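# Crank the pencil sharpener just over one turn

## Task

Rotate the pencil sharpener's handle slightly beyond one complete revolution, clockwise as seen when facing the side where the handle sits; the rotation must persist once the robot lets go, so a turn the gripper is still holding in place does not count.

## Robot and tools

Robot: a single Franka FR3 arm (seven joints) carrying a Robotiq 2F-140 two-finger gripper. There is only one arm, so each row describes that one gripper.

Frame: every pose uses the scene frame. Its origin lies on the table surface straight below the arm's base; +z is up, and +y points left for someone looking along +x. The base may sit slightly tilted. At long reach the reported hand position can be somewhat off.

Gripper axes: the fingers extend along the gripper's +z and close along its y. end_effector_position is the spot between the pads when they are shut. Fingertips stick out about 33 mm past it when closed and 9 mm when wide open. While closing, the tips travel roughly 24 mm farther from the arm, so keep that clearance above any surface.

A row is 10 numbers in this order: x, y, z (metres, an absolute target for end_effector_position), qw, qx, qy, qz (absolute target orientation, w first), then position, force_limit, speed, each between -1 and 1. position: +1 fully open (140 mm), about -0.8 the pads touch, -1 keeps closing until blocked. force_limit: roughly 14 N at -1, 60 N at 0, 107 N at +1. speed (finger gap rate): about 30 mm/s at -1, 140 at 0, 250 at +1. Repeat the wanted quaternion in every row; the reported one may have drifted.

execute_actions(actions): a list of actions; each action is a list of up to 15 rows, one row per 1/30 s control step, and a short action keeps its final row until 15 steps are done (0.5 s per action). An empty list simply returns the state and images. A target farther than 0.6 m from the gripper's starting position along any of its current axes is refused; if the first action fails this, or any action is malformed, nothing in the call runs. Each step the command is clipped to within 70 mm and 16 degrees of the measured pose, and inverse kinematics favours position over orientation. After an action the arm goes no farther than the last clipped pose, so far targets need further actions. Results list end_effector_position at some steps; HELD marks steps partly blocked. A "pose unreachable" line means the clearance check (which treats the base mount as part of the arm) altered or stopped the command.

move(target, speed, blocking): target is one row as above (absolute pose plus finger numbers, the finger part applied at once). The gripper follows a straight path from where it is; speed is m/s, 0.002 to 0.5, default 0.25, with rotation capped at twice that in rad/s. Paths last 0.5 to 10 s and are cut off at 10 s. The path ignores obstacles, the hand may lag, wander or overshoot speed near full stretch. Faster contact and targets set deeper past contact push harder. Result adds a "move:" line: done, off_target, moving, held or fault, the distance to target, and limits (paced = pose clipped; held = a check stopped some steps, after which motion may jump). With blocking=false you get a result after 0.5 s; until a result shows the move ended, further moves and execute_actions are refused, so call wait or stop.

wait(seconds): 0 to 10; the arm keeps its last command and a running move continues. stop(): brakes a running move; needs room to brake, and fingers keep moving. zoom_image(camera, region): camera is cam_high or cam_wrist, region [x0, y0, x1, y1] in pixels from the top-left, at most 504 by 504. read_manual(section): only "licences", no motion. finished_scene(scene): pass the current scene's number to end it irreversibly; the result reports success.

Gripping: send position -1 and confirm object_status = 2. Codes: 0 moving, 1 blocked while opening, 2 blocked while closing, 3 reached the requested position or pads met (a thin part may still be held). position_measured is in counts, 3 fully open to 230 pads touching, not linear. To squeeze harder while status is 2, raise force_limit and nudge position (-1 to -0.98 or back).

Cameras: cam_high is fixed, high on the -y side near [0.494, -0.919, 1.319], looking down over the table; cam_wrist rides on the gripper. Both give 504x504 images, cam_high first. Calibration (K, distortion, T_world_to_cam) is supplied and may be a few degrees and millimetres off.

Joint ranges (rad): waist ±2.744, shoulder ±1.784, upper arm roll ±2.901, elbow -3.042 to -0.152, forearm roll ±2.807, wrist pitch 0.544 to 4.517, wrist roll ±3.016. Load limits (N m): waist 20, shoulder 20, upper arm roll 18, elbow 18, forearm roll 12, wrist pitch 12, wrist roll 12. Reaching one causes a torque fault: a 10 s halt and the rest of the call is skipped. Holding loads heats motors; MOTOR HOT warns, and an OVER-TEMPERATURE FAULT brakes the arm until cool. Between replies the robot keeps its last command.

Avoid: dropping or knocking things over, slamming into the sharpener or table, pressing far past contact, and jerky fast turns. Turn the crank gently along its circle, go a bit past 360 degrees clockwise seen from the crank side, then release and back off so it stays put without the gripper. Quicker, smoother, lower-effort motion is preferred.

Each tool is called after ">>>" in YAML: its name, and indented under it one key for each argument.

## Session

>>> execute_actions:
  actions: []

Scene clock: 0.00 s.
end_effector_position=(+0.4374, +0.0615, +0.3037) position_measured=3 object_status=3 end_effector_quat_wxyz=(+0.099, -0.293, +0.949, -0.058)
Joint positions: [ 0.002 -0.535  0.212 -2.607  0.028  2.295  1.118]
Joint velocities: [ 0.001 -0.     0.     0.     0.001  0.    -0.   ]
Hand target: +0.437, +0.061, +0.304; +0.099, -0.293, +0.949, -0.058

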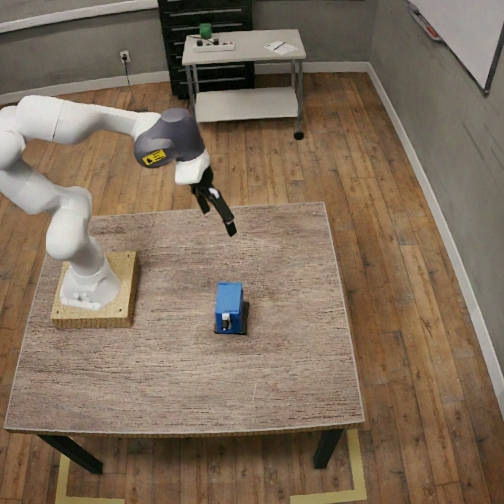

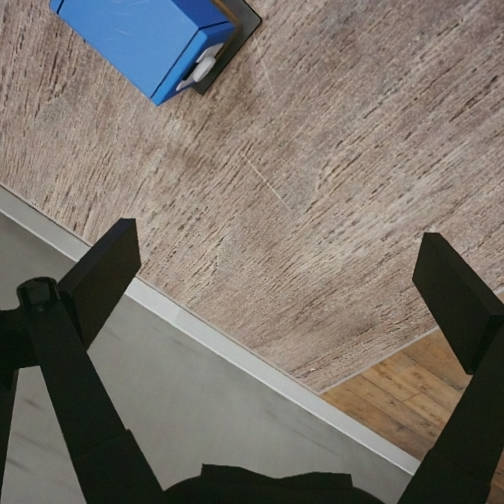

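>>> zoom_image:
  camera: "cam_high"
  region: [180, 260, 280, 360]

Region (180, 260, 280, 360) of cam_high's 504x504 image, scaled by 5.040, with more detail than that image has.

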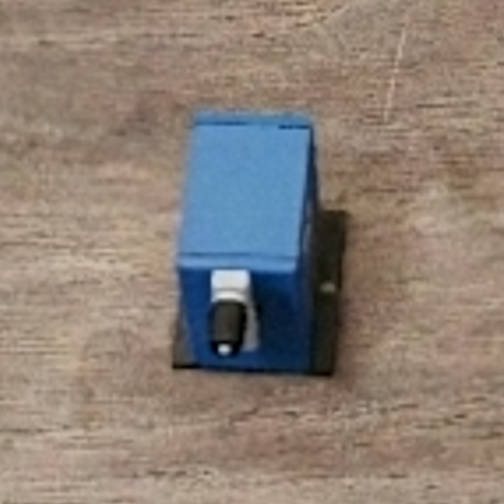

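>>> move:
  target: [0.44,-0.33,0.25,0.5,-0.5,-0.5,-0.5,0,0,0]

>>> move:
  target: [0.44,-0.33,0.09,0.5,-0.5,-0.5,-0.5,0,0,0]

Scene clock: 16.00 s.
end_effector_position=(+0.4283, -0.3281, +0.2479) position_measured=129 object_status=3 end_effector_quat_wxyz=(-0.463, +0.541, +0.488, +0.505)
Joint positions: [-1.036  1.413 -0.088 -0.489  1.098  0.668  2.509]
Joint velocities: [-0.017  0.001  0.065 -0.001 -0.051  0.011  0.044]
Hand target: +0.428, -0.329, +0.246; -0.467, +0.547, +0.482, +0.500
Off the commanded pose: 0.012 m, 6 deg.
elbow stopped short: the move would have taken joint 4 (elbow) straighter than the controller allows; a more bent joint 4 avoids this.
move: off_target
camera_calibration (this result's frames):
cam_wrist: T_world_to_cam=[[0.998961, -0.0371775, 0.0263566, -0.434957], [0.00331925, -0.517454, -0.855705, 0.0444759], [0.0454513, 0.854903, -0.516793, 0.566386], [0, 0, 0, 1]] pos_world=[0.408614, -0.477361, 0.342226]

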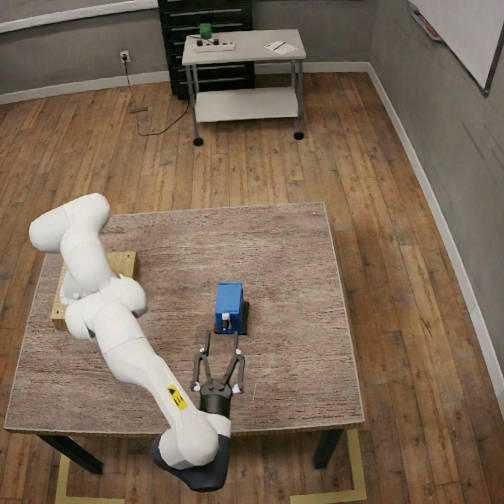

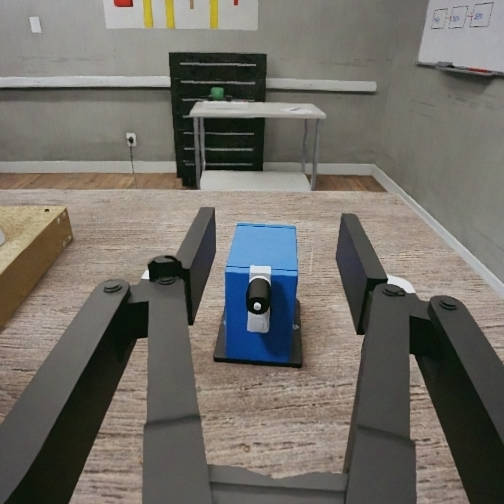

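Scene clock: 17.47 s.
end_effector_position=(+0.4410, -0.3295, +0.0915) position_measured=129 object_status=3 end_effector_quat_wxyz=(-0.409, +0.589, +0.473, +0.512)
Joint positions: [-1.047  1.586 -0.06  -0.487  0.968  0.914  2.335]
Joint velocities: [-0.015 -0.003  0.061  0.    -0.063  0.019 -0.022]
Hand target: +0.441, -0.332, +0.091; -0.403, +0.588, +0.477, +0.513
Off the commanded pose: 0.002 m, 15 deg.
elbow stopped short: the move would have taken joint 4 (elbow) straighter than the controller allows; a more bent joint 4 avoids this.
move: off_target
camera_calibration (this result's frames):
cam_wrist: T_world_to_cam=[[0.986816, -0.158392, 0.033269, -0.478827], [-0.0658638, -0.580771, -0.811398, -0.0845244], [0.147841, 0.798509, -0.583547, 0.428485], [0, 0, 0, 1]] pos_world=[0.4036, -0.467081, 0.197388]

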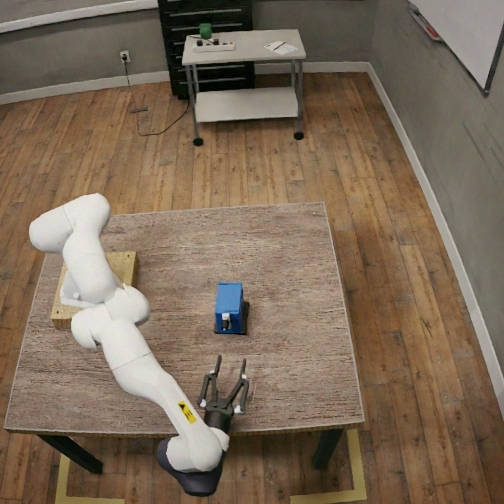

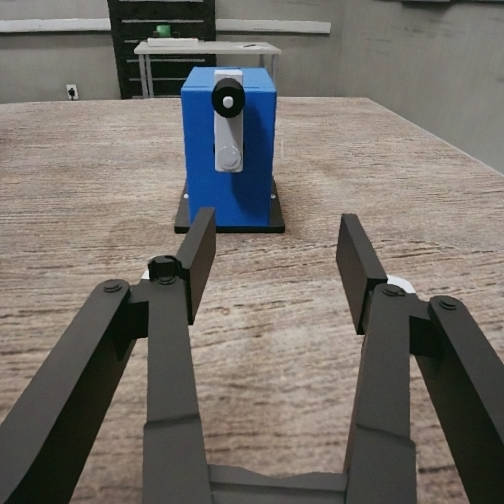

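>>> move:
  target: [0.435,-0.26,0.13,0.5,-0.5,-0.5,-0.5,0,0,0]
  speed: 0.1

Scene clock: 26.00 s.
end_effector_position=(+0.4365, -0.2612, +0.1284) position_measured=129 object_status=3 end_effector_quat_wxyz=(+0.496, -0.501, -0.502, -0.501)
Joint positions: [-0.957  1.589 -0.018 -0.493  0.938  0.752  2.329]
Joint velocities: [ 0.     0.001  0.002 -0.006 -0.    -0.011  0.   ]
Hand target: +0.436, -0.260, +0.129; +0.499, -0.500, -0.502, -0.499
Off the commanded pose: 0.003 m, 1 deg.
elbow stopped short: the move would have taken joint 4 (elbow) straighter than the controller allows; a more bent joint 4 avoids this.
move: done
camera_calibration (this result's frames):
cam_wrist: T_world_to_cam=[[0.997649, 0.051989, 0.0446575, -0.416069], [0.0638358, -0.467747, -0.881554, -0.0333197], [-0.0249427, 0.882332, -0.469966, 0.478916], [0, 0, 0, 1]] pos_world=[0.429164, -0.416517, 0.214282]

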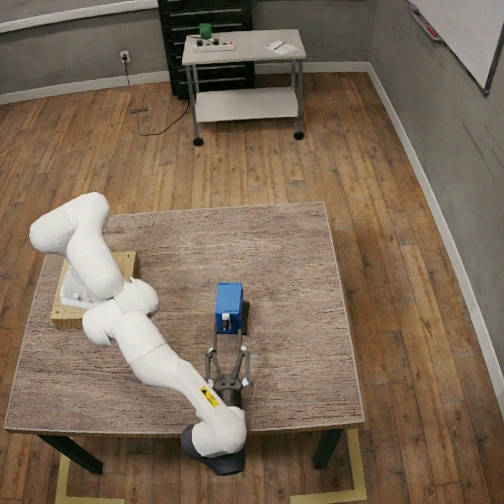

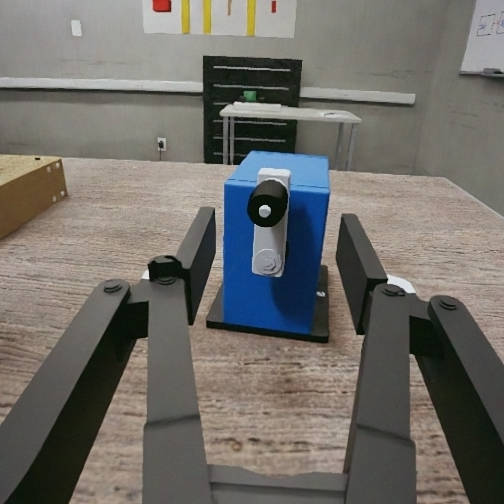

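>>> move:
  target: [0.43,-0.21,0.13,0.5,-0.5,-0.5,-0.5,0,0,0]
  speed: 0.05

>>> move:
  target: [0.43,-0.21,0.13,0.5,-0.5,-0.5,-0.5,-1,-0.6,-0.5]

Scene clock: 32.00 s.
end_effector_position=(+0.4314, -0.2111, +0.1309) position_measured=129 object_status=3 end_effector_quat_wxyz=(+0.505, -0.500, -0.496, -0.499)
Joint positions: [-0.86   1.263 -0.076 -1.087  0.861  0.923  2.095]
Joint velocities: [ 0.    -0.002 -0.001 -0.006 -0.001  0.012 -0.032]
Hand target: +0.432, -0.211, +0.130; +0.501, -0.498, -0.500, -0.502
Off the commanded pose: 0.002 m, 1 deg.
move: done
camera_calibration (this result's frames):
cam_wrist: T_world_to_cam=[[0.997985, 0.0565864, 0.0287023, -0.410707], [0.0513427, -0.454424, -0.889305, 0.00190281], [-0.0372795, 0.888987, -0.456413, 0.440691], [0, 0, 0, 1]] pos_world=[0.42621, -0.367663, 0.214618]

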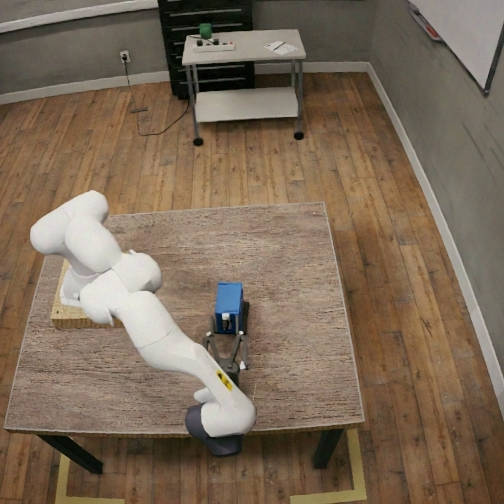

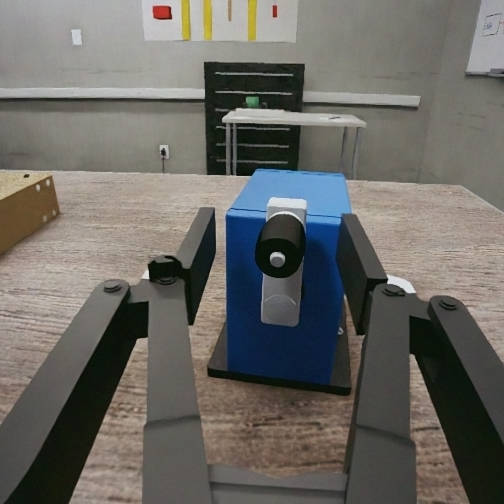

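Scene clock: 32.73 s.
end_effector_position=(+0.4345, -0.2108, +0.1311) position_measured=196 object_status=0 end_effector_quat_wxyz=(+0.496, -0.501, -0.500, -0.503)
Joint positions: [-0.858  1.249 -0.075 -1.105  0.863  0.939  2.079]
Joint velocities: [ 0.001 -0.     0.    -0.004  0.     0.001 -0.012]
Hand target: +0.430, -0.210, +0.130; +0.500, -0.500, -0.500, -0.500
Off the commanded pose: 0.005 m, 1 deg.
move: off_target
camera_calibration (this result's frames):
cam_wrist: T_world_to_cam=[[0.997889, 0.0477055, 0.0440539, -0.417695], [0.0611866, -0.463625, -0.883916, -0.00484959], [-0.0217431, 0.884746, -0.465566, 0.4342], [0, 0, 0, 1]] pos_world=[0.426551, -0.366479, 0.216263]

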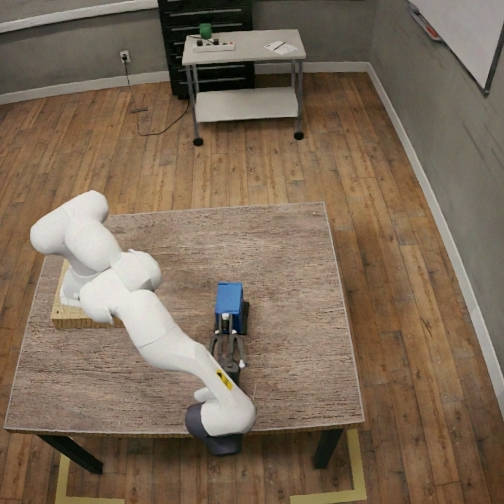

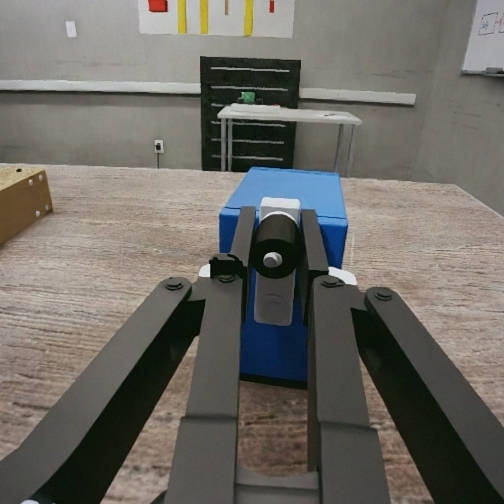

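>>> execute_actions:
  actions:
    - [[0.4485,-0.21,0.1291,0.5,-0.5,-0.5,-0.5,-1,-0.6,-0.5]]
    - [[0.462,-0.21,0.1235,0.5,-0.5,-0.5,-0.5,-1,-0.6,-0.5]]
    - [[0.4736,-0.21,0.1146,0.5,-0.5,-0.5,-0.5,-1,-0.6,-0.5]]
    - [[0.4825,-0.21,0.103,0.5,-0.5,-0.5,-0.5,-1,-0.6,-0.5]]
    - [[0.4881,-0.21,0.0895,0.5,-0.5,-0.5,-0.5,-1,-0.6,-0.5]]
    - [[0.49,-0.21,0.075,0.5,-0.5,-0.5,-0.5,-1,-0.6,-0.5]]

Scene clock: 48.50 s.
end_effector_position=(+0.4413, -0.2119, +0.1282) position_measured=197 object_status=2 end_effector_quat_wxyz=(+0.526, -0.490, -0.491, -0.491)
Joint positions: [-0.861  1.374 -0.056 -0.912  0.887  0.855  2.187]
Joint velocities: [ 0.    -0.001 -0.001 -0.     0.     0.     0.001]
Hand target: +0.444, -0.212, +0.128; +0.522, -0.492, -0.494, -0.492
Off the commanded pose: 0.035 m, 3 deg.
TORQUE FAULT: the external load on joint 6 (wrist pitch) reached its load limit, and the arm stopped for 10 seconds. That time counts as 19 of the actions that you can send in this scene. The arm's remaining commands of this call were not run. The gripper holds where it stopped, with its grip as last carried out, and the arm accepts commands again: back off and push less far. The arm stops again, at the same cost, whenever a joint's load reaches its limit.
Step readings (end_effector_position; steps 1 to 15: 1st action; 16 to 30: 2nd action; 31 to 45: 3rd action):
0: (+0.4345, -0.2108, +0.1311)
1: (+0.4370, -0.2119, +0.1306)
2: (+0.4386, -0.2118, +0.1302)
4: (+0.4387, -0.2117, +0.1300)
8: (+0.4389, -0.2117, +0.1299)
15: (+0.4393, -0.2118, +0.1298)
16: (+0.4410, -0.2124, +0.1295)
17: (+0.4415, -0.2119, +0.1290)
19: (+0.4416, -0.2120, +0.1288)
23: (+0.4419, -0.2120, +0.1287)
30: (+0.4423, -0.2120, +0.1286)
31: (+0.4437, -0.2126, +0.1282)
32: (+0.4440, -0.2120, +0.1277)
34: (+0.4413, -0.2121, +0.1281)
38: (+0.4413, -0.2119, +0.1282)
45: (+0.4413, -0.2119, +0.1282)
camera_calibration (this result's frames):
cam_wrist: T_world_to_cam=[[0.995866, 0.0904722, 0.00805574, -0.409709], [0.0461601, -0.427724, -0.90273, 0.00826522], [-0.0782263, 0.89937, -0.430132, 0.457465], [0, 0, 0, 1]] pos_world=[0.44342, -0.370828, 0.207532]

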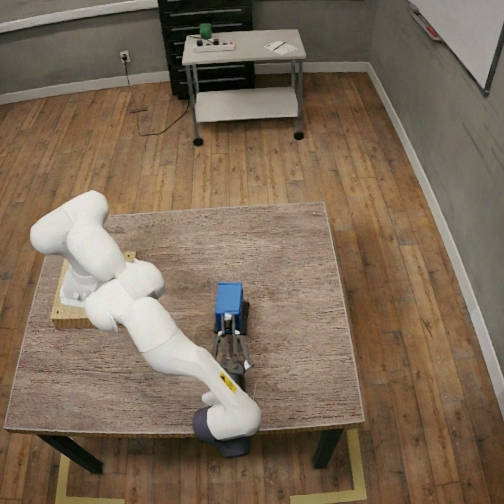

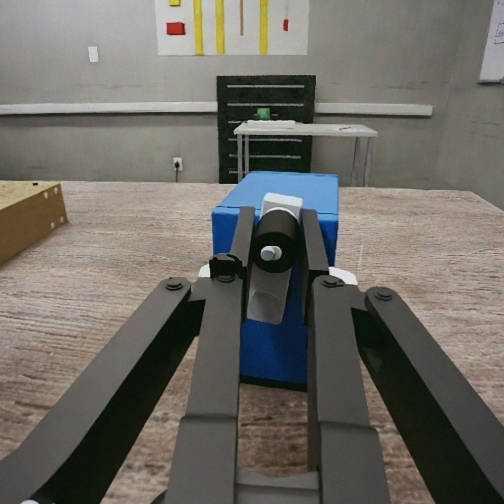

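>>> execute_actions:
  actions:
    - [[0.4413,-0.212,0.128,0.5,-0.5,-0.5,-0.5,-0.3,-0.6,0]]
    - [[0.444,-0.225,0.129,0.5,-0.5,-0.5,-0.5,-0.3,-0.6,0]]
    - [[0.444,-0.225,0.129,0.5,-0.5,-0.5,-0.5,-0.3,-0.6,0]]
    - [[0.444,-0.225,0.129,0.5,-0.5,-0.5,-0.5,-1,-0.6,-0.5]]
    - [[0.444,-0.225,0.129,0.5,-0.5,-0.5,-0.5,-1,-0.6,-0.5]]
    - [[0.4485,-0.225,0.1291,0.5,-0.5,-0.5,-0.5,-1,-0.6,-0.5]]
    - [[0.455,-0.225,0.127,0.5,-0.5,-0.5,-0.5,-1,-0.6,-0.5]]
    - [[0.462,-0.225,0.1235,0.5,-0.5,-0.5,-0.5,-1,-0.6,-0.5]]

Scene clock: 56.50 s.
end_effector_position=(+0.4445, -0.2253, +0.1276) position_measured=196 object_status=2 end_effector_quat_wxyz=(+0.520, -0.495, -0.493, -0.491)
Joint positions: [-0.881  1.426 -0.05  -0.807  0.903  0.831  2.23 ]
Joint velocities: [ 0.001  0.008 -0.     0.008  0.004 -0.002  0.029]
Hand target: +0.461, -0.225, +0.124; +0.500, -0.500, -0.500, -0.500
Off the commanded pose: 0.018 m, 3 deg.
Step readings (end_effector_position; steps 1 to 15: 1st action; 16 to 30: 2nd action; 31 to 45: 3rd action; 46 to 60: 4th action; 61 to 75: 5th action; 76 to 90: 6th action; 91 to 105: 7th action; 106 to 120: 8th action):
0: (+0.4413, -0.2119, +0.1282)
1: (+0.4401, -0.2108, +0.1287)
2: (+0.4387, -0.2112, +0.1294)
4: (+0.4383, -0.2123, +0.1316)
8: (+0.4402, -0.2130, +0.1332)
15: (+0.4407, -0.2125, +0.1298)
16: (+0.4419, -0.2146, +0.1290)
17: (+0.4431, -0.2173, +0.1281)
19: (+0.4438, -0.2217, +0.1273)
23: (+0.4436, -0.2254, +0.1270)
30: (+0.4434, -0.2253, +0.1278)
31: (+0.4435, -0.2253, +0.1278)
32: (+0.4436, -0.2253, +0.1278)
34: (+0.4436, -0.2253, +0.1279)
38: (+0.4436, -0.2253, +0.1280)
45: (+0.4436, -0.2252, +0.1283)
46: (+0.4436, -0.2252, +0.1283)
47: (+0.4436, -0.2252, +0.1283)
49: (+0.4435, -0.2252, +0.1284)
53: (+0.4410, -0.2252, +0.1294)
60: (+0.4405, -0.2251, +0.1295)
61: (+0.4405, -0.2251, +0.1295)
62: (+0.4405, -0.2251, +0.1295)
64: (+0.4405, -0.2251, +0.1295)
68: (+0.4405, -0.2251, +0.1295)
75: (+0.4405, -0.2251, +0.1295)
76: (+0.4408, -0.2253, +0.1295)
77: (+0.4409, -0.2252, +0.1294)
79: (+0.4409, -0.2252, +0.1294)
83: (+0.4410, -0.2252, +0.1293)
90: (+0.4411, -0.2252, +0.1293)
91: (+0.4420, -0.2255, +0.1291)
92: (+0.4424, -0.2252, +0.1290)
94: (+0.4424, -0.2253, +0.1288)
98: (+0.4424, -0.2252, +0.1288)
105: (+0.4426, -0.2252, +0.1287)
106: (+0.4437, -0.2257, +0.1284)
107: (+0.4442, -0.2253, +0.1280)
109: (+0.4442, -0.2254, +0.1278)
113: (+0.4443, -0.2253, +0.1277)
120: end_effector_position above
camera_calibration (this result's frames):
cam_wrist: T_world_to_cam=[[0.996553, 0.0823356, 0.0101297, -0.414098], [0.0454833, -0.440183, -0.896756, -0.00135425], [-0.069376, 0.894125, -0.44241, 0.465974], [0, 0, 0, 1]] pos_world=[0.44506, -0.38314, 0.209132]

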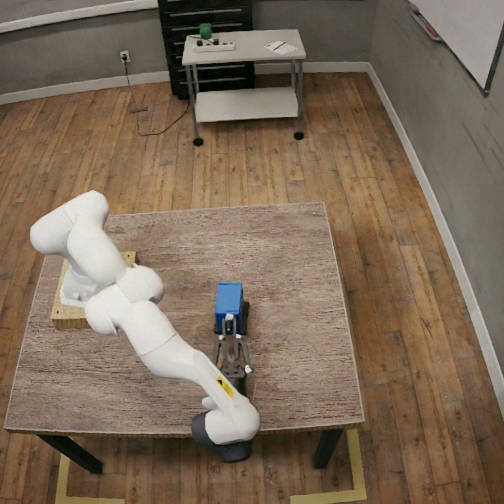

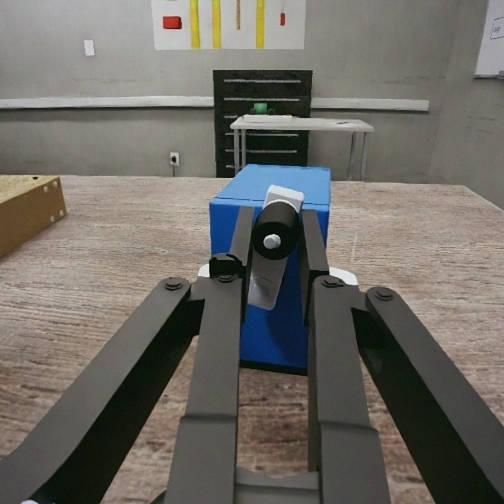

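>>> execute_actions:
  actions:
    - [[0.4445,-0.225,0.128,0.5,-0.5,-0.5,-0.5,-0.5,-0.6,0]]
    - [[0.455,-0.225,0.127,0.5,-0.5,-0.5,-0.5,-0.5,-0.6,-0.5]]
    - [[0.462,-0.225,0.1235,0.5,-0.5,-0.5,-0.5,-0.5,-0.6,-0.5]]
    - [[0.47,-0.225,0.119,0.5,-0.5,-0.5,-0.5,-0.5,-0.6,-0.5]]

Scene clock: 65.63 s.
end_effector_position=(+0.4644, -0.2285, +0.1142) position_measured=192 object_status=3 end_effector_quat_wxyz=(+0.497, -0.503, -0.503, -0.498)
Joint positions: [-0.885  1.487 -0.023 -0.705  0.921  0.864  2.256]
Joint velocities: [-0.006  0.014  0.008  0.025 -0.002 -0.006  0.038]
Hand target: +0.470, -0.225, +0.119; +0.499, -0.500, -0.500, -0.500
Off the commanded pose: 0.008 m, 1 deg.
Step readings (end_effector_position; steps 1 to 15: 1st action; 16 to 30: 2nd action; 31 to 45: 3rd action; 46 to 60: 4th action):
0: (+0.4447, -0.2253, +0.1276)
1: (+0.4425, -0.2245, +0.1282)
2: (+0.4414, -0.2248, +0.1286)
4: (+0.4413, -0.2248, +0.1290)
8: (+0.4419, -0.2250, +0.1288)
15: (+0.4420, -0.2251, +0.1287)
16: (+0.4433, -0.2256, +0.1283)
17: (+0.4441, -0.2254, +0.1281)
19: (+0.4442, -0.2253, +0.1279)
23: (+0.4443, -0.2253, +0.1279)
30: (+0.4443, -0.2253, +0.1279)
31: (+0.4459, -0.2260, +0.1273)
32: (+0.4485, -0.2266, +0.1262)
34: (+0.4517, -0.2268, +0.1244)
38: (+0.4544, -0.2272, +0.1226)
45: (+0.4555, -0.2273, +0.1218)
46: (+0.4574, -0.2280, +0.1208)
47: (+0.4595, -0.2278, +0.1191)
49: (+0.4618, -0.2282, +0.1168)
53: (+0.4638, -0.2284, +0.1148)
60: end_effector_position above
camera_calibration (this result's frames):
cam_wrist: T_world_to_cam=[[0.997745, 0.0548706, 0.0386531, -0.443598], [0.0600195, -0.471642, -0.879745, -0.0316292], [-0.0300417, 0.880081, -0.473872, 0.446341], [0, 0, 0, 1]] pos_world=[0.457905, -0.383393, 0.200829]

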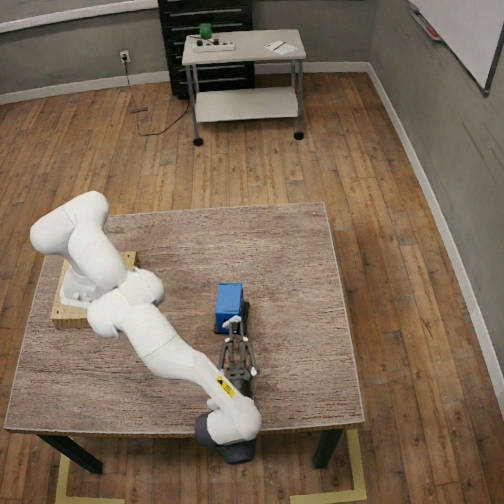

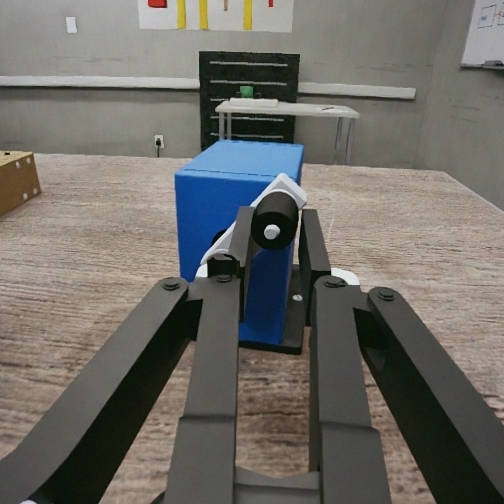

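>>> move:
  target: [0.479,-0.225,0.1065,0.4545,-0.5415,-0.5415,-0.4545,-0.45,-0.6,-0.5]
  speed: 0.03

>>> move:
  target: [0.476,-0.225,0.1065,0,0,-0.766,-0.643,-0.45,-0.6,-0.5]
  speed: 0.4

>>> move:
  target: [0.487,-0.225,0.075,0,0,-0.766,-0.643,-0.45,-0.6,-0.5]
  speed: 0.03

>>> move:
  target: [0.485,-0.225,0.054,0,0,-0.766,-0.643,-0.45,-0.6,-0.5]
  speed: 0.03

Scene clock: 82.03 s.
end_effector_position=(+0.4762, -0.2313, +0.1079) position_measured=186 object_status=3 end_effector_quat_wxyz=(-0.455, +0.547, +0.536, +0.454)
Joint positions: [-0.826  1.297 -0.072 -0.933  0.853  1.025  2.173]
Joint velocities: [ 0.002 -0.006 -0.002 -0.012 -0.004  0.022 -0.014]
Hand target: +0.480, -0.226, +0.107; -0.454, +0.542, +0.541, +0.456
Off the commanded pose: 0.007 m, 1 deg.
move: off_target
camera_calibration (this result's frames):
cam_wrist: T_world_to_cam=[[0.998536, 0.0511175, 0.0176855, -0.453949], [0.0451806, -0.608441, -0.792312, -0.0731477], [-0.0297404, 0.791951, -0.609859, 0.440371], [0, 0, 0, 1]] pos_world=[0.469687, -0.370054, 0.218637]

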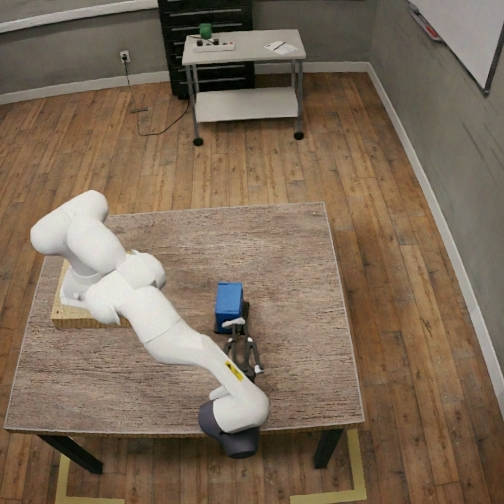

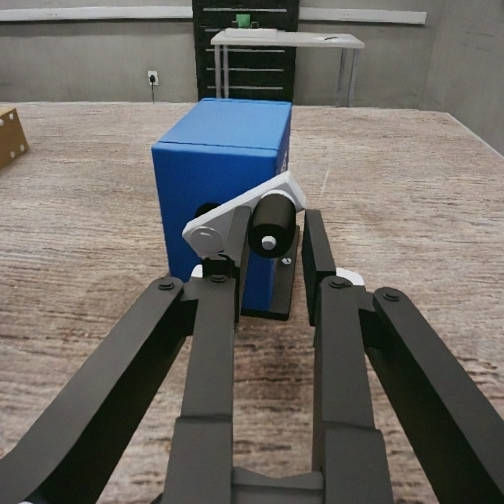

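Scene clock: 85.13 s.
end_effector_position=(+0.4745, -0.2272, +0.1035) position_measured=186 object_status=3 end_effector_quat_wxyz=(-0.005, +0.009, +0.766, +0.642)
Joint positions: [-1.104  1.33   0.442 -0.997  0.44   1.184  0.76 ]
Joint velocities: [ 0.    -0.003 -0.    -0.005  0.001  0.008 -0.031]
Hand target: +0.475, -0.228, +0.104; +0.000, +0.004, +0.768, +0.641
Off the commanded pose: 0.004 m, 1 deg.
move: off_target
camera_calibration (this result's frames):
cam_wrist: T_world_to_cam=[[-0.0183595, 0.229306, 0.973181, -0.0283616], [0.884269, -0.450532, 0.122839, -0.531101], [0.466617, 0.862809, -0.194497, 0.172], [0, 0, 0, 1]] pos_world=[0.388857, -0.381177, 0.126294]

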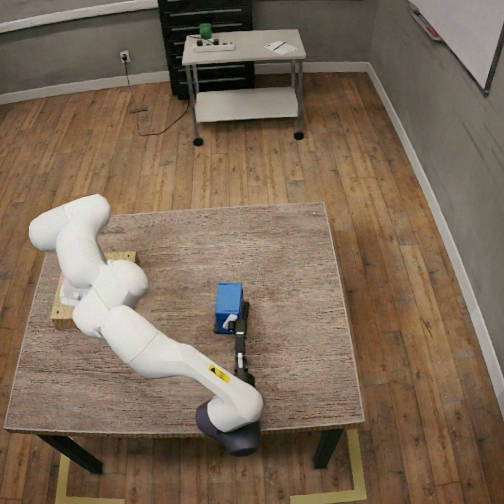

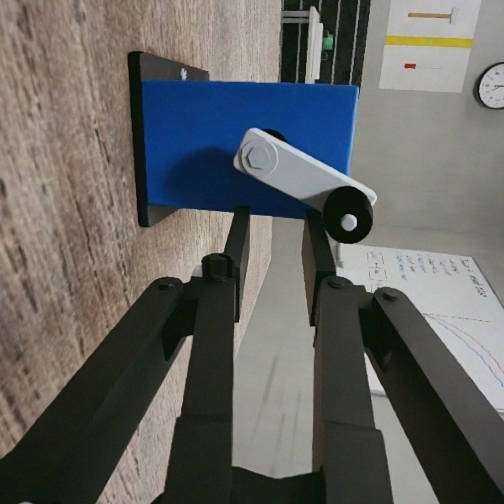

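Scene clock: 86.43 s.
end_effector_position=(+0.4876, -0.2264, +0.0746) position_measured=186 object_status=3 end_effector_quat_wxyz=(+0.002, +0.002, +0.767, +0.642)
Joint positions: [-1.053  1.462  0.442 -0.815  0.436  1.148  0.76 ]
Joint velocities: [ 0.005  0.006 -0.001  0.024  0.002 -0.019 -0.002]
Hand target: +0.487, -0.225, +0.075; +0.000, +0.000, +0.766, +0.643
Off the commanded pose: 0.002 m, 0 deg.
move: done
camera_calibration (this result's frames):
cam_wrist: T_world_to_cam=[[-0.0383954, 0.22988, 0.972461, 0.00984], [0.882118, -0.449408, 0.141064, -0.538821], [0.46946, 0.863242, -0.185526, 0.157659], [0, 0, 0, 1]] pos_world=[0.401667, -0.380511, 0.0956892]

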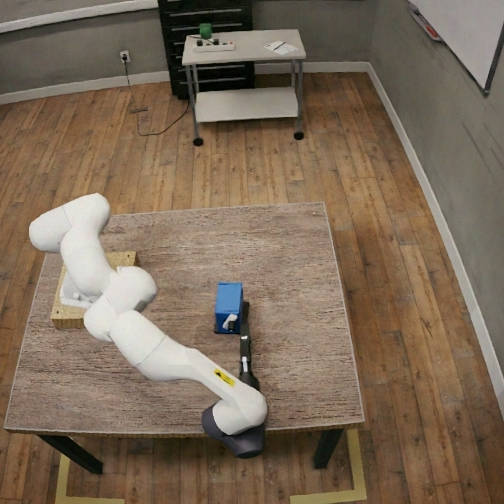

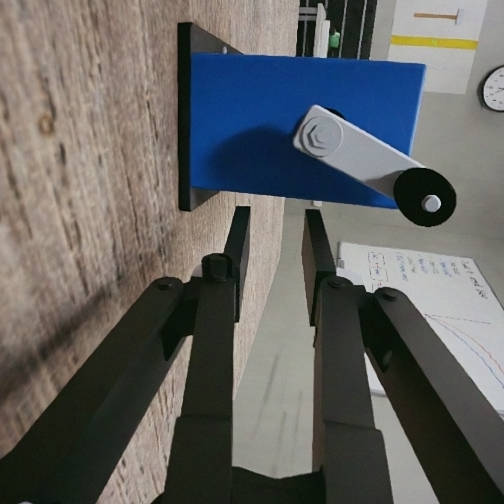

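Scene clock: 87.43 s.
end_effector_position=(+0.4860, -0.2263, +0.0541) position_measured=186 object_status=3 end_effector_quat_wxyz=(+0.002, +0.002, +0.766, +0.643)
Joint positions: [-1.034  1.539  0.442 -0.717  0.424  1.125  0.76 ]
Joint velocities: [ 0.002  0.005 -0.001  0.02  -0.002 -0.015  0.001]
Hand target: +0.485, -0.225, +0.054; +0.000, +0.000, +0.766, +0.643
Off the commanded pose: 0.002 m, 0 deg.
move: done
camera_calibration (this result's frames):
cam_wrist: T_world_to_cam=[[-0.0373661, 0.228771, 0.972763, 0.0288531], [0.882017, -0.450028, 0.139716, -0.534479], [0.469733, 0.863214, -0.184964, 0.15427], [0, 0, 0, 1]] pos_world=[0.400032, -0.380299, 0.0751426]

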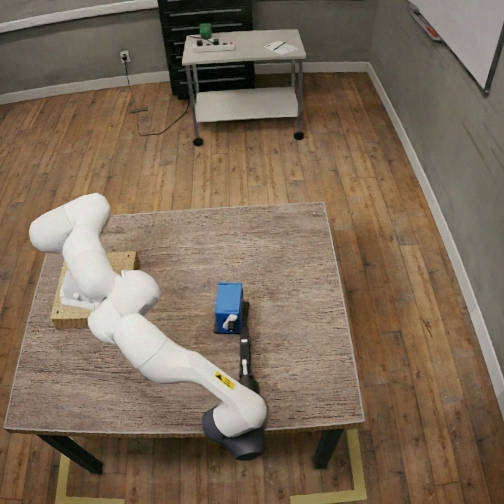

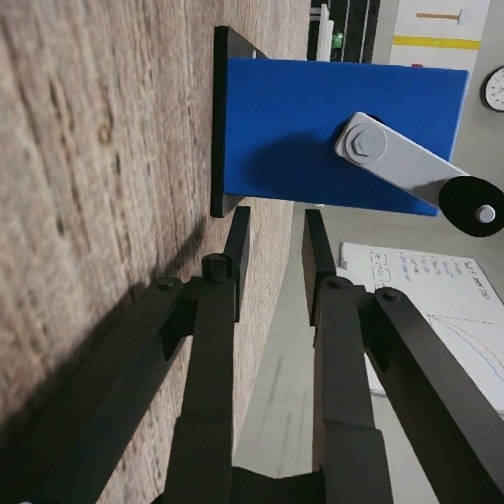

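>>> move:
  target: [0.485,-0.27,0.08,0,0,-0.766,-0.643,-1,0,0]
  speed: 0.1

>>> move:
  target: [0.424,-0.27,0.135,0.4545,-0.5415,-0.5415,-0.4545,-1,0,0]
  speed: 0.3

>>> move:
  target: [0.424,-0.218,0.132,0.4545,-0.5415,-0.5415,-0.4545,-1,0,0]
  speed: 0.06

>>> execute_actions:
  actions:
    - [[0.434,-0.218,0.133,0.4545,-0.5415,-0.5415,-0.4545,-1,0,0]]
    - [[0.449,-0.218,0.131,0.4545,-0.5415,-0.5415,-0.4545,-1,0,0]]
    - [[0.463,-0.218,0.1252,0.4545,-0.5415,-0.5415,-0.4545,-1,0,0]]
    - [[0.475,-0.218,0.116,0.4545,-0.5415,-0.5415,-0.4545,-1,0,0]]
    - [[0.4842,-0.218,0.104,0.4545,-0.5415,-0.5415,-0.4545,-1,0,0]]
    - [[0.49,-0.218,0.09,0.4545,-0.5415,-0.5415,-0.4545,-1,0,0]]
    - [[0.492,-0.218,0.075,0.4545,-0.5415,-0.5415,-0.4545,-1,0,0]]
    - [[0.49,-0.218,0.06,0.4545,-0.5415,-0.5415,-0.4545,-1,0,0]]

Scene clock: 96.93 s.
end_effector_position=(+0.4847, -0.2672, +0.0803) position_measured=233 object_status=3 end_effector_quat_wxyz=(+0.023, +0.012, +0.778, +0.628)
Joint positions: [-1.038  1.606  0.473 -0.488  0.418  1.022  0.819]
Joint velocities: [-0.005  0.     0.028  0.002 -0.022 -0.004  0.026]
Hand target: +0.483, -0.268, +0.081; +0.018, +0.017, +0.777, +0.629
Off the commanded pose: 0.003 m, 4 deg.
elbow stopped short: the move would have taken joint 4 (elbow) straighter than the controller allows; a more bent joint 4 avoids this.
move: off_target
camera_calibration (this result's frames):
cam_wrist: T_world_to_cam=[[-0.0458541, 0.265832, 0.962928, 0.0275163], [0.860073, -0.479794, 0.173411, -0.555445], [0.508106, 0.83614, -0.206634, 0.170972], [0, 0, 0, 1]] pos_world=[0.392114, -0.416771, 0.105153]

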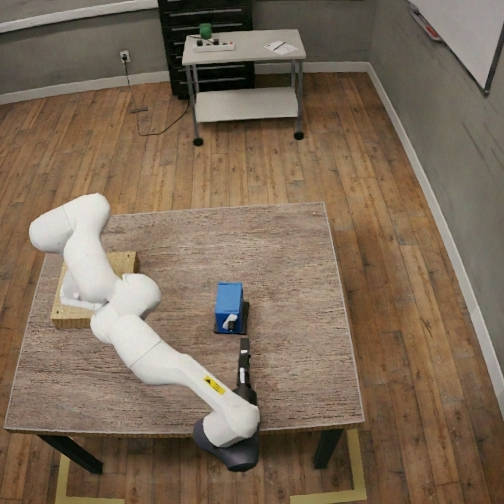

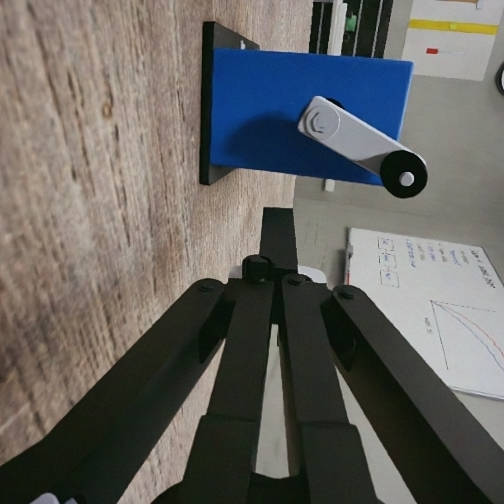

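Scene clock: 100.53 s.
end_effector_position=(+0.4248, -0.2680, +0.1366) position_measured=233 object_status=3 end_effector_quat_wxyz=(-0.452, +0.535, +0.548, +0.458)
Joint positions: [-0.921  1.235 -0.052 -0.965  0.752  0.957  2.104]
Joint velocities: [ 0.     0.002  0.     0.002  0.001 -0.003  0.03 ]
Hand target: +0.425, -0.267, +0.137; -0.456, +0.538, +0.544, +0.455
Off the commanded pose: 0.003 m, 1 deg.
move: done
camera_calibration (this result's frames):
cam_wrist: T_world_to_cam=[[0.996494, 0.0696445, 0.0463591, -0.399349], [0.0792126, -0.607072, -0.790689, -0.0847723], [-0.0269238, 0.791589, -0.610461, 0.48415], [0, 0, 0, 1]] pos_world=[0.417699, -0.406898, 0.24704]

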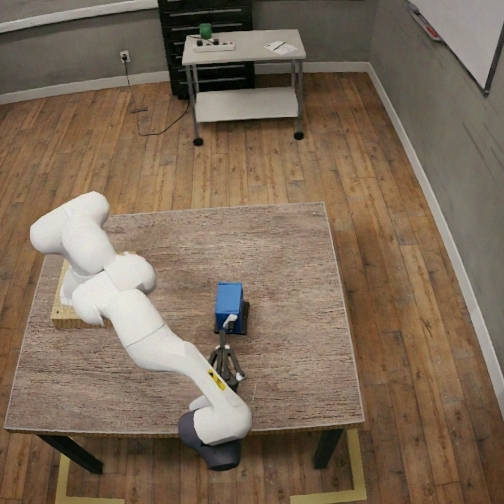

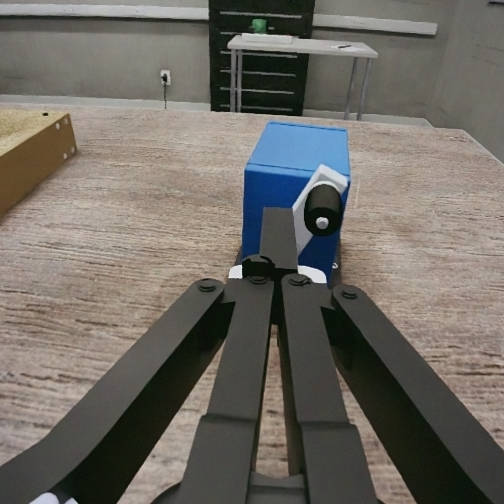

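Scene clock: 101.80 s.
end_effector_position=(+0.4251, -0.2184, +0.1326) position_measured=233 object_status=3 end_effector_quat_wxyz=(-0.458, +0.542, +0.538, +0.455)
Joint positions: [-0.86   1.075 -0.057 -1.282  0.747  1.092  2.044]
Joint velocities: [-0.001 -0.004 -0.    -0.003  0.001  0.017 -0.018]
Hand target: +0.425, -0.218, +0.132; -0.455, +0.540, +0.542, +0.456
Off the commanded pose: 0.001 m, 1 deg.
move: done
camera_calibration (this result's frames):
cam_wrist: T_world_to_cam=[[0.99794, 0.060127, 0.0223637, -0.402472], [0.0541563, -0.602741, -0.796097, -0.0455341], [-0.0343874, 0.795668, -0.604756, 0.445841], [0, 0, 0, 1]] pos_world=[0.419441, -0.357988, 0.242377]

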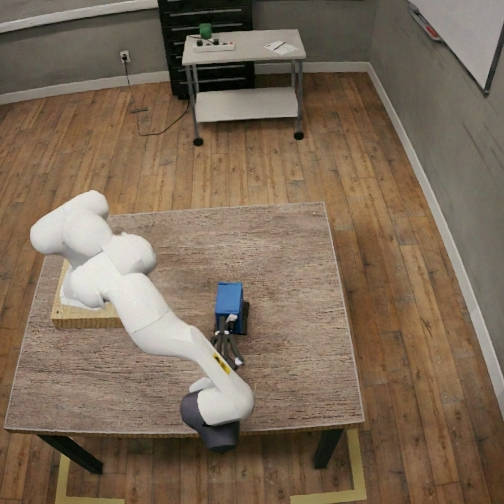

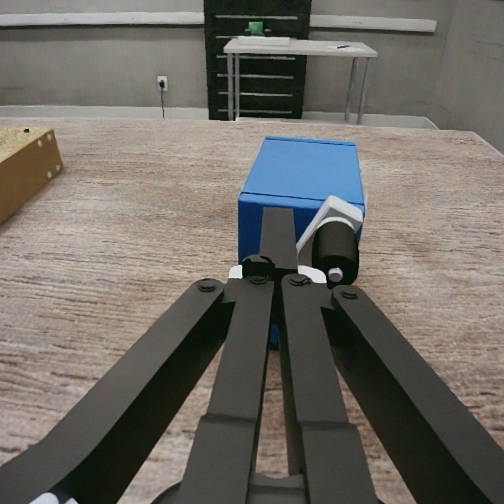

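Scene clock: 105.80 s.
end_effector_position=(+0.4899, -0.2180, +0.0587) position_measured=233 object_status=3 end_effector_quat_wxyz=(-0.453, +0.541, +0.544, +0.454)
Joint positions: [-0.832  1.461 -0.007 -0.756  0.824  1.051  2.198]
Joint velocities: [ 0.001 -0.001 -0.001  0.01  -0.    -0.005  0.006]
Hand target: +0.490, -0.218, +0.060; -0.455, +0.542, +0.542, +0.455
Off the commanded pose: 0.001 m, 0 deg.
Step readings (end_effector_position; steps 1 to 15: 1st action; 16 to 30: 2nd action; 31 to 45: 3rd action; 46 to 60: 4th action; 61 to 75: 5th action; 76 to 90: 6th action; 91 to 105: 7th action; 106 to 120: 8th action):
0: (+0.4251, -0.2184, +0.1326)
1: (+0.4260, -0.2189, +0.1324)
2: (+0.4272, -0.2193, +0.1325)
4: (+0.4291, -0.2193, +0.1330)
8: (+0.4309, -0.2193, +0.1336)
15: (+0.4312, -0.2193, +0.1336)
16: (+0.4338, -0.2206, +0.1331)
17: (+0.4373, -0.2212, +0.1323)
19: (+0.4423, -0.2205, +0.1313)
23: (+0.4464, -0.2190, +0.1306)
30: (+0.4475, -0.2193, +0.1309)
31: (+0.4502, -0.2207, +0.1302)
32: (+0.4535, -0.2215, +0.1288)
34: (+0.4577, -0.2208, +0.1265)
38: (+0.4607, -0.2192, +0.1243)
45: (+0.4619, -0.2196, +0.1247)
46: (+0.4644, -0.2212, +0.1236)
47: (+0.4674, -0.2219, +0.1219)
49: (+0.4708, -0.2211, +0.1184)
53: (+0.4729, -0.2193, +0.1149)
60: (+0.4739, -0.2198, +0.1154)
61: (+0.4763, -0.2213, +0.1141)
62: (+0.4788, -0.2220, +0.1120)
64: (+0.4813, -0.2211, +0.1075)
68: (+0.4822, -0.2192, +0.1026)
75: (+0.4831, -0.2200, +0.1031)
76: (+0.4851, -0.2213, +0.1018)
77: (+0.4870, -0.2219, +0.0994)
79: (+0.4884, -0.2211, +0.0941)
83: (+0.4880, -0.2193, +0.0882)
90: (+0.4889, -0.2201, +0.0888)
91: (+0.4903, -0.2212, +0.0875)
92: (+0.4915, -0.2216, +0.0850)
94: (+0.4917, -0.2207, +0.0794)
98: (+0.4904, -0.2187, +0.0730)
105: (+0.4912, -0.2195, +0.0737)
106: (+0.4919, -0.2203, +0.0725)
107: (+0.4922, -0.2205, +0.0700)
109: (+0.4914, -0.2195, +0.0645)
113: (+0.4895, -0.2174, +0.0582)
120: end_effector_position above
camera_calibration (this result's frames):
cam_wrist: T_world_to_cam=[[0.997451, 0.0635166, 0.0325126, -0.465099], [0.0646479, -0.611587, -0.788531, -0.115175], [-0.0302005, 0.788623, -0.614135, 0.399988], [0, 0, 0, 1]] pos_world=[0.483439, -0.356338, 0.169949]

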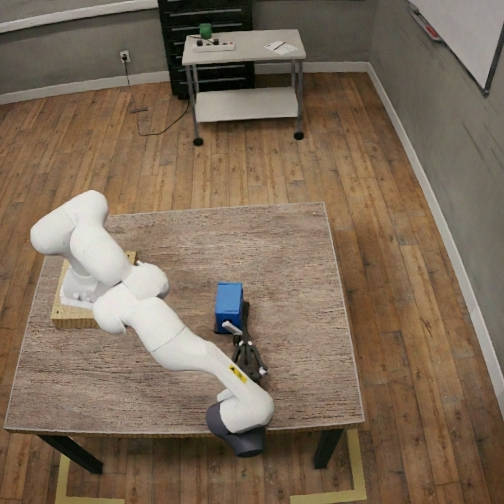

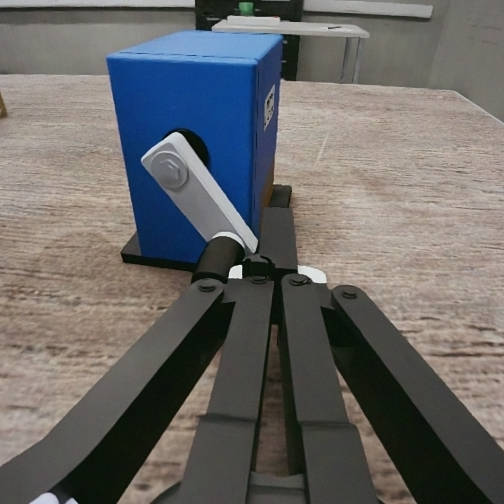

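>>> execute_actions:
  actions:
    - [[0.4842,-0.218,0.046,0.4545,-0.5415,-0.5415,-0.4545,-1,0,0]]
    - [[0.475,-0.218,0.034,0.4545,-0.5415,-0.5415,-0.4545,-1,0,0]]
    - [[0.463,-0.218,0.028,0.4545,-0.5415,-0.5415,-0.4545,-1,0,0]]
    - [[0.449,-0.218,0.028,0.4545,-0.5415,-0.5415,-0.4545,-1,0,0]]
    - [[0.434,-0.218,0.028,0.4545,-0.5415,-0.5415,-0.4545,-1,0,0]]
    - [[0.419,-0.218,0.028,0.4545,-0.5415,-0.5415,-0.4545,-1,0,0]]
    - [[0.405,-0.218,0.028,0.4545,-0.5415,-0.5415,-0.4545,-1,0,0]]
    - [[0.393,-0.218,0.034,0.4545,-0.5415,-0.5415,-0.4545,-1,0,0]]
    - [[0.3838,-0.218,0.046,0.4545,-0.5415,-0.5415,-0.4545,-1,0,0]]
    - [[0.378,-0.218,0.06,0.4545,-0.5415,-0.5415,-0.4545,-1,0,0]]

Scene clock: 114.70 s.
end_effector_position=(+0.3795, -0.2169, +0.0596) position_measured=233 object_status=3 end_effector_quat_wxyz=(-0.456, +0.543, +0.540, +0.453)
Joint positions: [-0.872  1.164 -0.098 -1.317  0.698  1.162  1.913]
Joint velocities: [-0.001 -0.001 -0.001 -0.005 -0.    -0.001 -0.007]
Hand target: +0.378, -0.218, +0.060; -0.455, +0.542, +0.542, +0.455
Off the commanded pose: 0.002 m, 0 deg.
Step readings (end_effector_position; steps 1 to 15: 1st action; 16 to 30: 2nd action; 31 to 45: 3rd action; 46 to 60: 4th action; 61 to 75: 5th action; 76 to 90: 6th action; 91 to 105: 7th action; 106 to 120: 8th action; 121 to 135: 9th action; 136 to 150: 10th action):
0: (+0.4898, -0.2180, +0.0591)
1: (+0.4900, -0.2183, +0.0582)
2: (+0.4895, -0.2182, +0.0564)
4: (+0.4877, -0.2171, +0.0521)
8: (+0.4855, -0.2156, +0.0469)
15: (+0.4859, -0.2162, +0.0469)
16: (+0.4851, -0.2164, +0.0460)
17: (+0.4835, -0.2166, +0.0443)
19: (+0.4804, -0.2168, +0.0408)
23: (+0.4773, -0.2168, +0.0370)
30: (+0.4772, -0.2169, +0.0363)
31: (+0.4754, -0.2164, +0.0359)
32: (+0.4726, -0.2162, +0.0347)
34: (+0.4681, -0.2159, +0.0321)
38: (+0.4643, -0.2155, +0.0294)
45: (+0.4644, -0.2161, +0.0294)
46: (+0.4618, -0.2152, +0.0297)
47: (+0.4585, -0.2148, +0.0299)
49: (+0.4539, -0.2151, +0.0299)
53: (+0.4510, -0.2157, +0.0299)
60: (+0.4508, -0.2160, +0.0297)
61: (+0.4482, -0.2150, +0.0301)
62: (+0.4446, -0.2146, +0.0302)
64: (+0.4397, -0.2150, +0.0301)
68: (+0.4362, -0.2160, +0.0298)
75: (+0.4358, -0.2163, +0.0292)
76: (+0.4333, -0.2152, +0.0296)
77: (+0.4298, -0.2147, +0.0300)
79: (+0.4249, -0.2152, +0.0300)
83: (+0.4213, -0.2162, +0.0295)
90: (+0.4207, -0.2165, +0.0288)
91: (+0.4184, -0.2154, +0.0293)
92: (+0.4153, -0.2149, +0.0297)
94: (+0.4107, -0.2153, +0.0296)
98: (+0.4070, -0.2164, +0.0291)
105: (+0.4062, -0.2165, +0.0286)
106: (+0.4038, -0.2151, +0.0297)
107: (+0.4009, -0.2145, +0.0312)
109: (+0.3974, -0.2152, +0.0332)
113: (+0.3951, -0.2165, +0.0345)
120: (+0.3943, -0.2164, +0.0343)
121: (+0.3921, -0.2148, +0.0360)
122: (+0.3895, -0.2142, +0.0385)
124: (+0.3870, -0.2153, +0.0426)
128: (+0.3859, -0.2170, +0.0461)
135: (+0.3851, -0.2166, +0.0460)
136: (+0.3834, -0.2151, +0.0478)
137: (+0.3816, -0.2146, +0.0504)
139: (+0.3804, -0.2158, +0.0552)
143: (+0.3804, -0.2174, +0.0595)
150: end_effector_position above
camera_calibration (this result's frames):
cam_wrist: T_world_to_cam=[[0.997908, 0.0606649, 0.0223325, -0.355315], [0.0546819, -0.607879, -0.792144, -0.101866], [-0.0344799, 0.791709, -0.609925, 0.398432], [0, 0, 0, 1]] pos_world=[0.37388, -0.355809, 0.170256]

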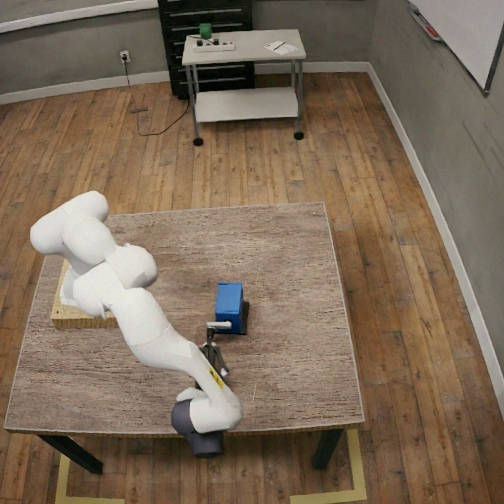

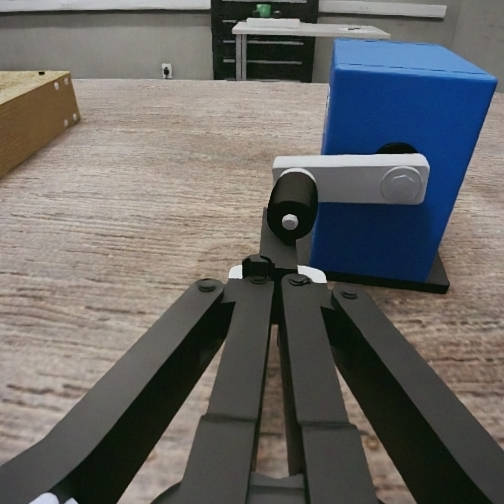

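>>> execute_actions:
  actions:
    - [[0.376,-0.218,0.075,0.4545,-0.5415,-0.5415,-0.4545,-1,0,0]]
    - [[0.378,-0.218,0.09,0.4545,-0.5415,-0.5415,-0.4545,-1,0,0]]
    - [[0.3838,-0.218,0.104,0.4545,-0.5415,-0.5415,-0.4545,-1,0,0]]
    - [[0.393,-0.218,0.116,0.4545,-0.5415,-0.5415,-0.4545,-1,0,0]]
    - [[0.405,-0.218,0.1252,0.4545,-0.5415,-0.5415,-0.4545,-1,0,0]]
    - [[0.419,-0.218,0.131,0.4545,-0.5415,-0.5415,-0.4545,-1,0,0]]
    - [[0.434,-0.218,0.133,0.4545,-0.5415,-0.5415,-0.4545,-1,0,0]]
    - [[0.425,-0.26,0.135,0.4545,-0.5415,-0.5415,-0.4545,-1,0,0]]

>>> finished_scene:
  scene: 1

Scene clock: 122.73 s.
end_effector_position=(+0.4244, -0.2621, +0.1331) position_measured=233 object_status=3 end_effector_quat_wxyz=(-0.446, +0.542, +0.546, +0.457)
Joint positions: [-0.901  1.19  -0.076 -1.05   0.761  0.997  2.076]
Joint velocities: [ 0.002  0.012  0.001  0.022  0.    -0.048  0.042]
Hand target: +0.424, -0.260, +0.135; -0.455, +0.543, +0.541, +0.454
Off the commanded pose: 0.003 m, 1 deg.
Step readings (end_effector_position; steps 1 to 15: 1st action; 16 to 30: 2nd action; 31 to 45: 3rd action; 46 to 60: 4th action; 61 to 75: 5th action; 76 to 90: 6th action; 91 to 105: 7th action; 106 to 120: 8th action):
0: (+0.3794, -0.2169, +0.0596)
1: (+0.3782, -0.2157, +0.0613)
2: (+0.3773, -0.2153, +0.0641)
4: (+0.3774, -0.2165, +0.0691)
8: (+0.3785, -0.2181, +0.0736)
15: (+0.3779, -0.2177, +0.0736)
16: (+0.3773, -0.2168, +0.0752)
17: (+0.3771, -0.2165, +0.0780)
19: (+0.3781, -0.2176, +0.0832)
23: (+0.3794, -0.2193, +0.0880)
30: (+0.3790, -0.2187, +0.0882)
31: (+0.3788, -0.2183, +0.0895)
32: (+0.3791, -0.2185, +0.0918)
34: (+0.3807, -0.2198, +0.0964)
38: (+0.3823, -0.2210, +0.1009)
45: (+0.3821, -0.2206, +0.1015)
46: (+0.3828, -0.2204, +0.1026)
47: (+0.3841, -0.2201, +0.1046)
49: (+0.3871, -0.2200, +0.1085)
53: (+0.3902, -0.2198, +0.1125)
60: (+0.3904, -0.2194, +0.1134)
61: (+0.3917, -0.2196, +0.1143)
62: (+0.3940, -0.2199, +0.1159)
64: (+0.3983, -0.2200, +0.1190)
68: (+0.4021, -0.2195, +0.1221)
75: (+0.4026, -0.2192, +0.1232)
76: (+0.4045, -0.2199, +0.1236)
77: (+0.4074, -0.2204, +0.1246)
79: (+0.4124, -0.2204, +0.1271)
83: (+0.4168, -0.2201, +0.1298)
90: (+0.4172, -0.2197, +0.1302)
91: (+0.4195, -0.2207, +0.1301)
92: (+0.4224, -0.2211, +0.1303)
94: (+0.4271, -0.2208, +0.1311)
98: (+0.4311, -0.2198, +0.1321)
105: (+0.4319, -0.2195, +0.1325)
106: (+0.4333, -0.2249, +0.1325)
107: (+0.4344, -0.2335, +0.1316)
109: (+0.4323, -0.2493, +0.1307)
113: (+0.4266, -0.2630, +0.1307)
120: end_effector_position above
camera_calibration (this result's frames):
cam_wrist: T_world_to_cam=[[0.997507, 0.0559253, 0.0430383, -0.402805], [0.0684137, -0.616815, -0.784129, -0.0828002], [-0.017306, 0.785119, -0.619103, 0.47275], [0, 0, 0, 1]] pos_world=[0.415647, -0.399711, 0.245091]

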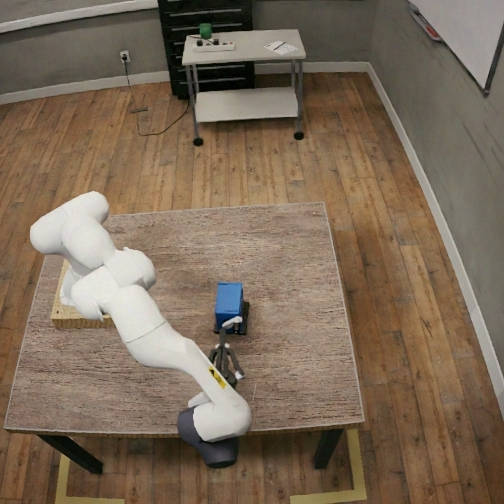

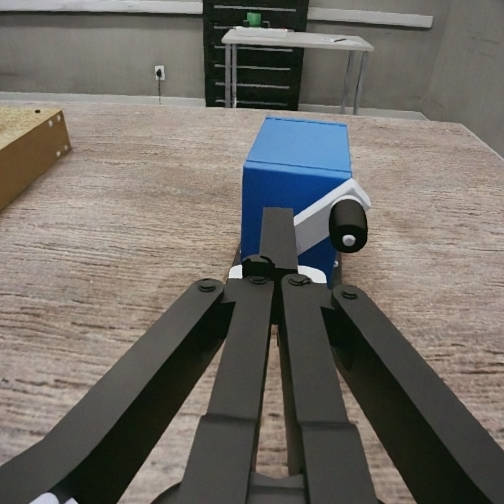

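The scene is finished: the task was done.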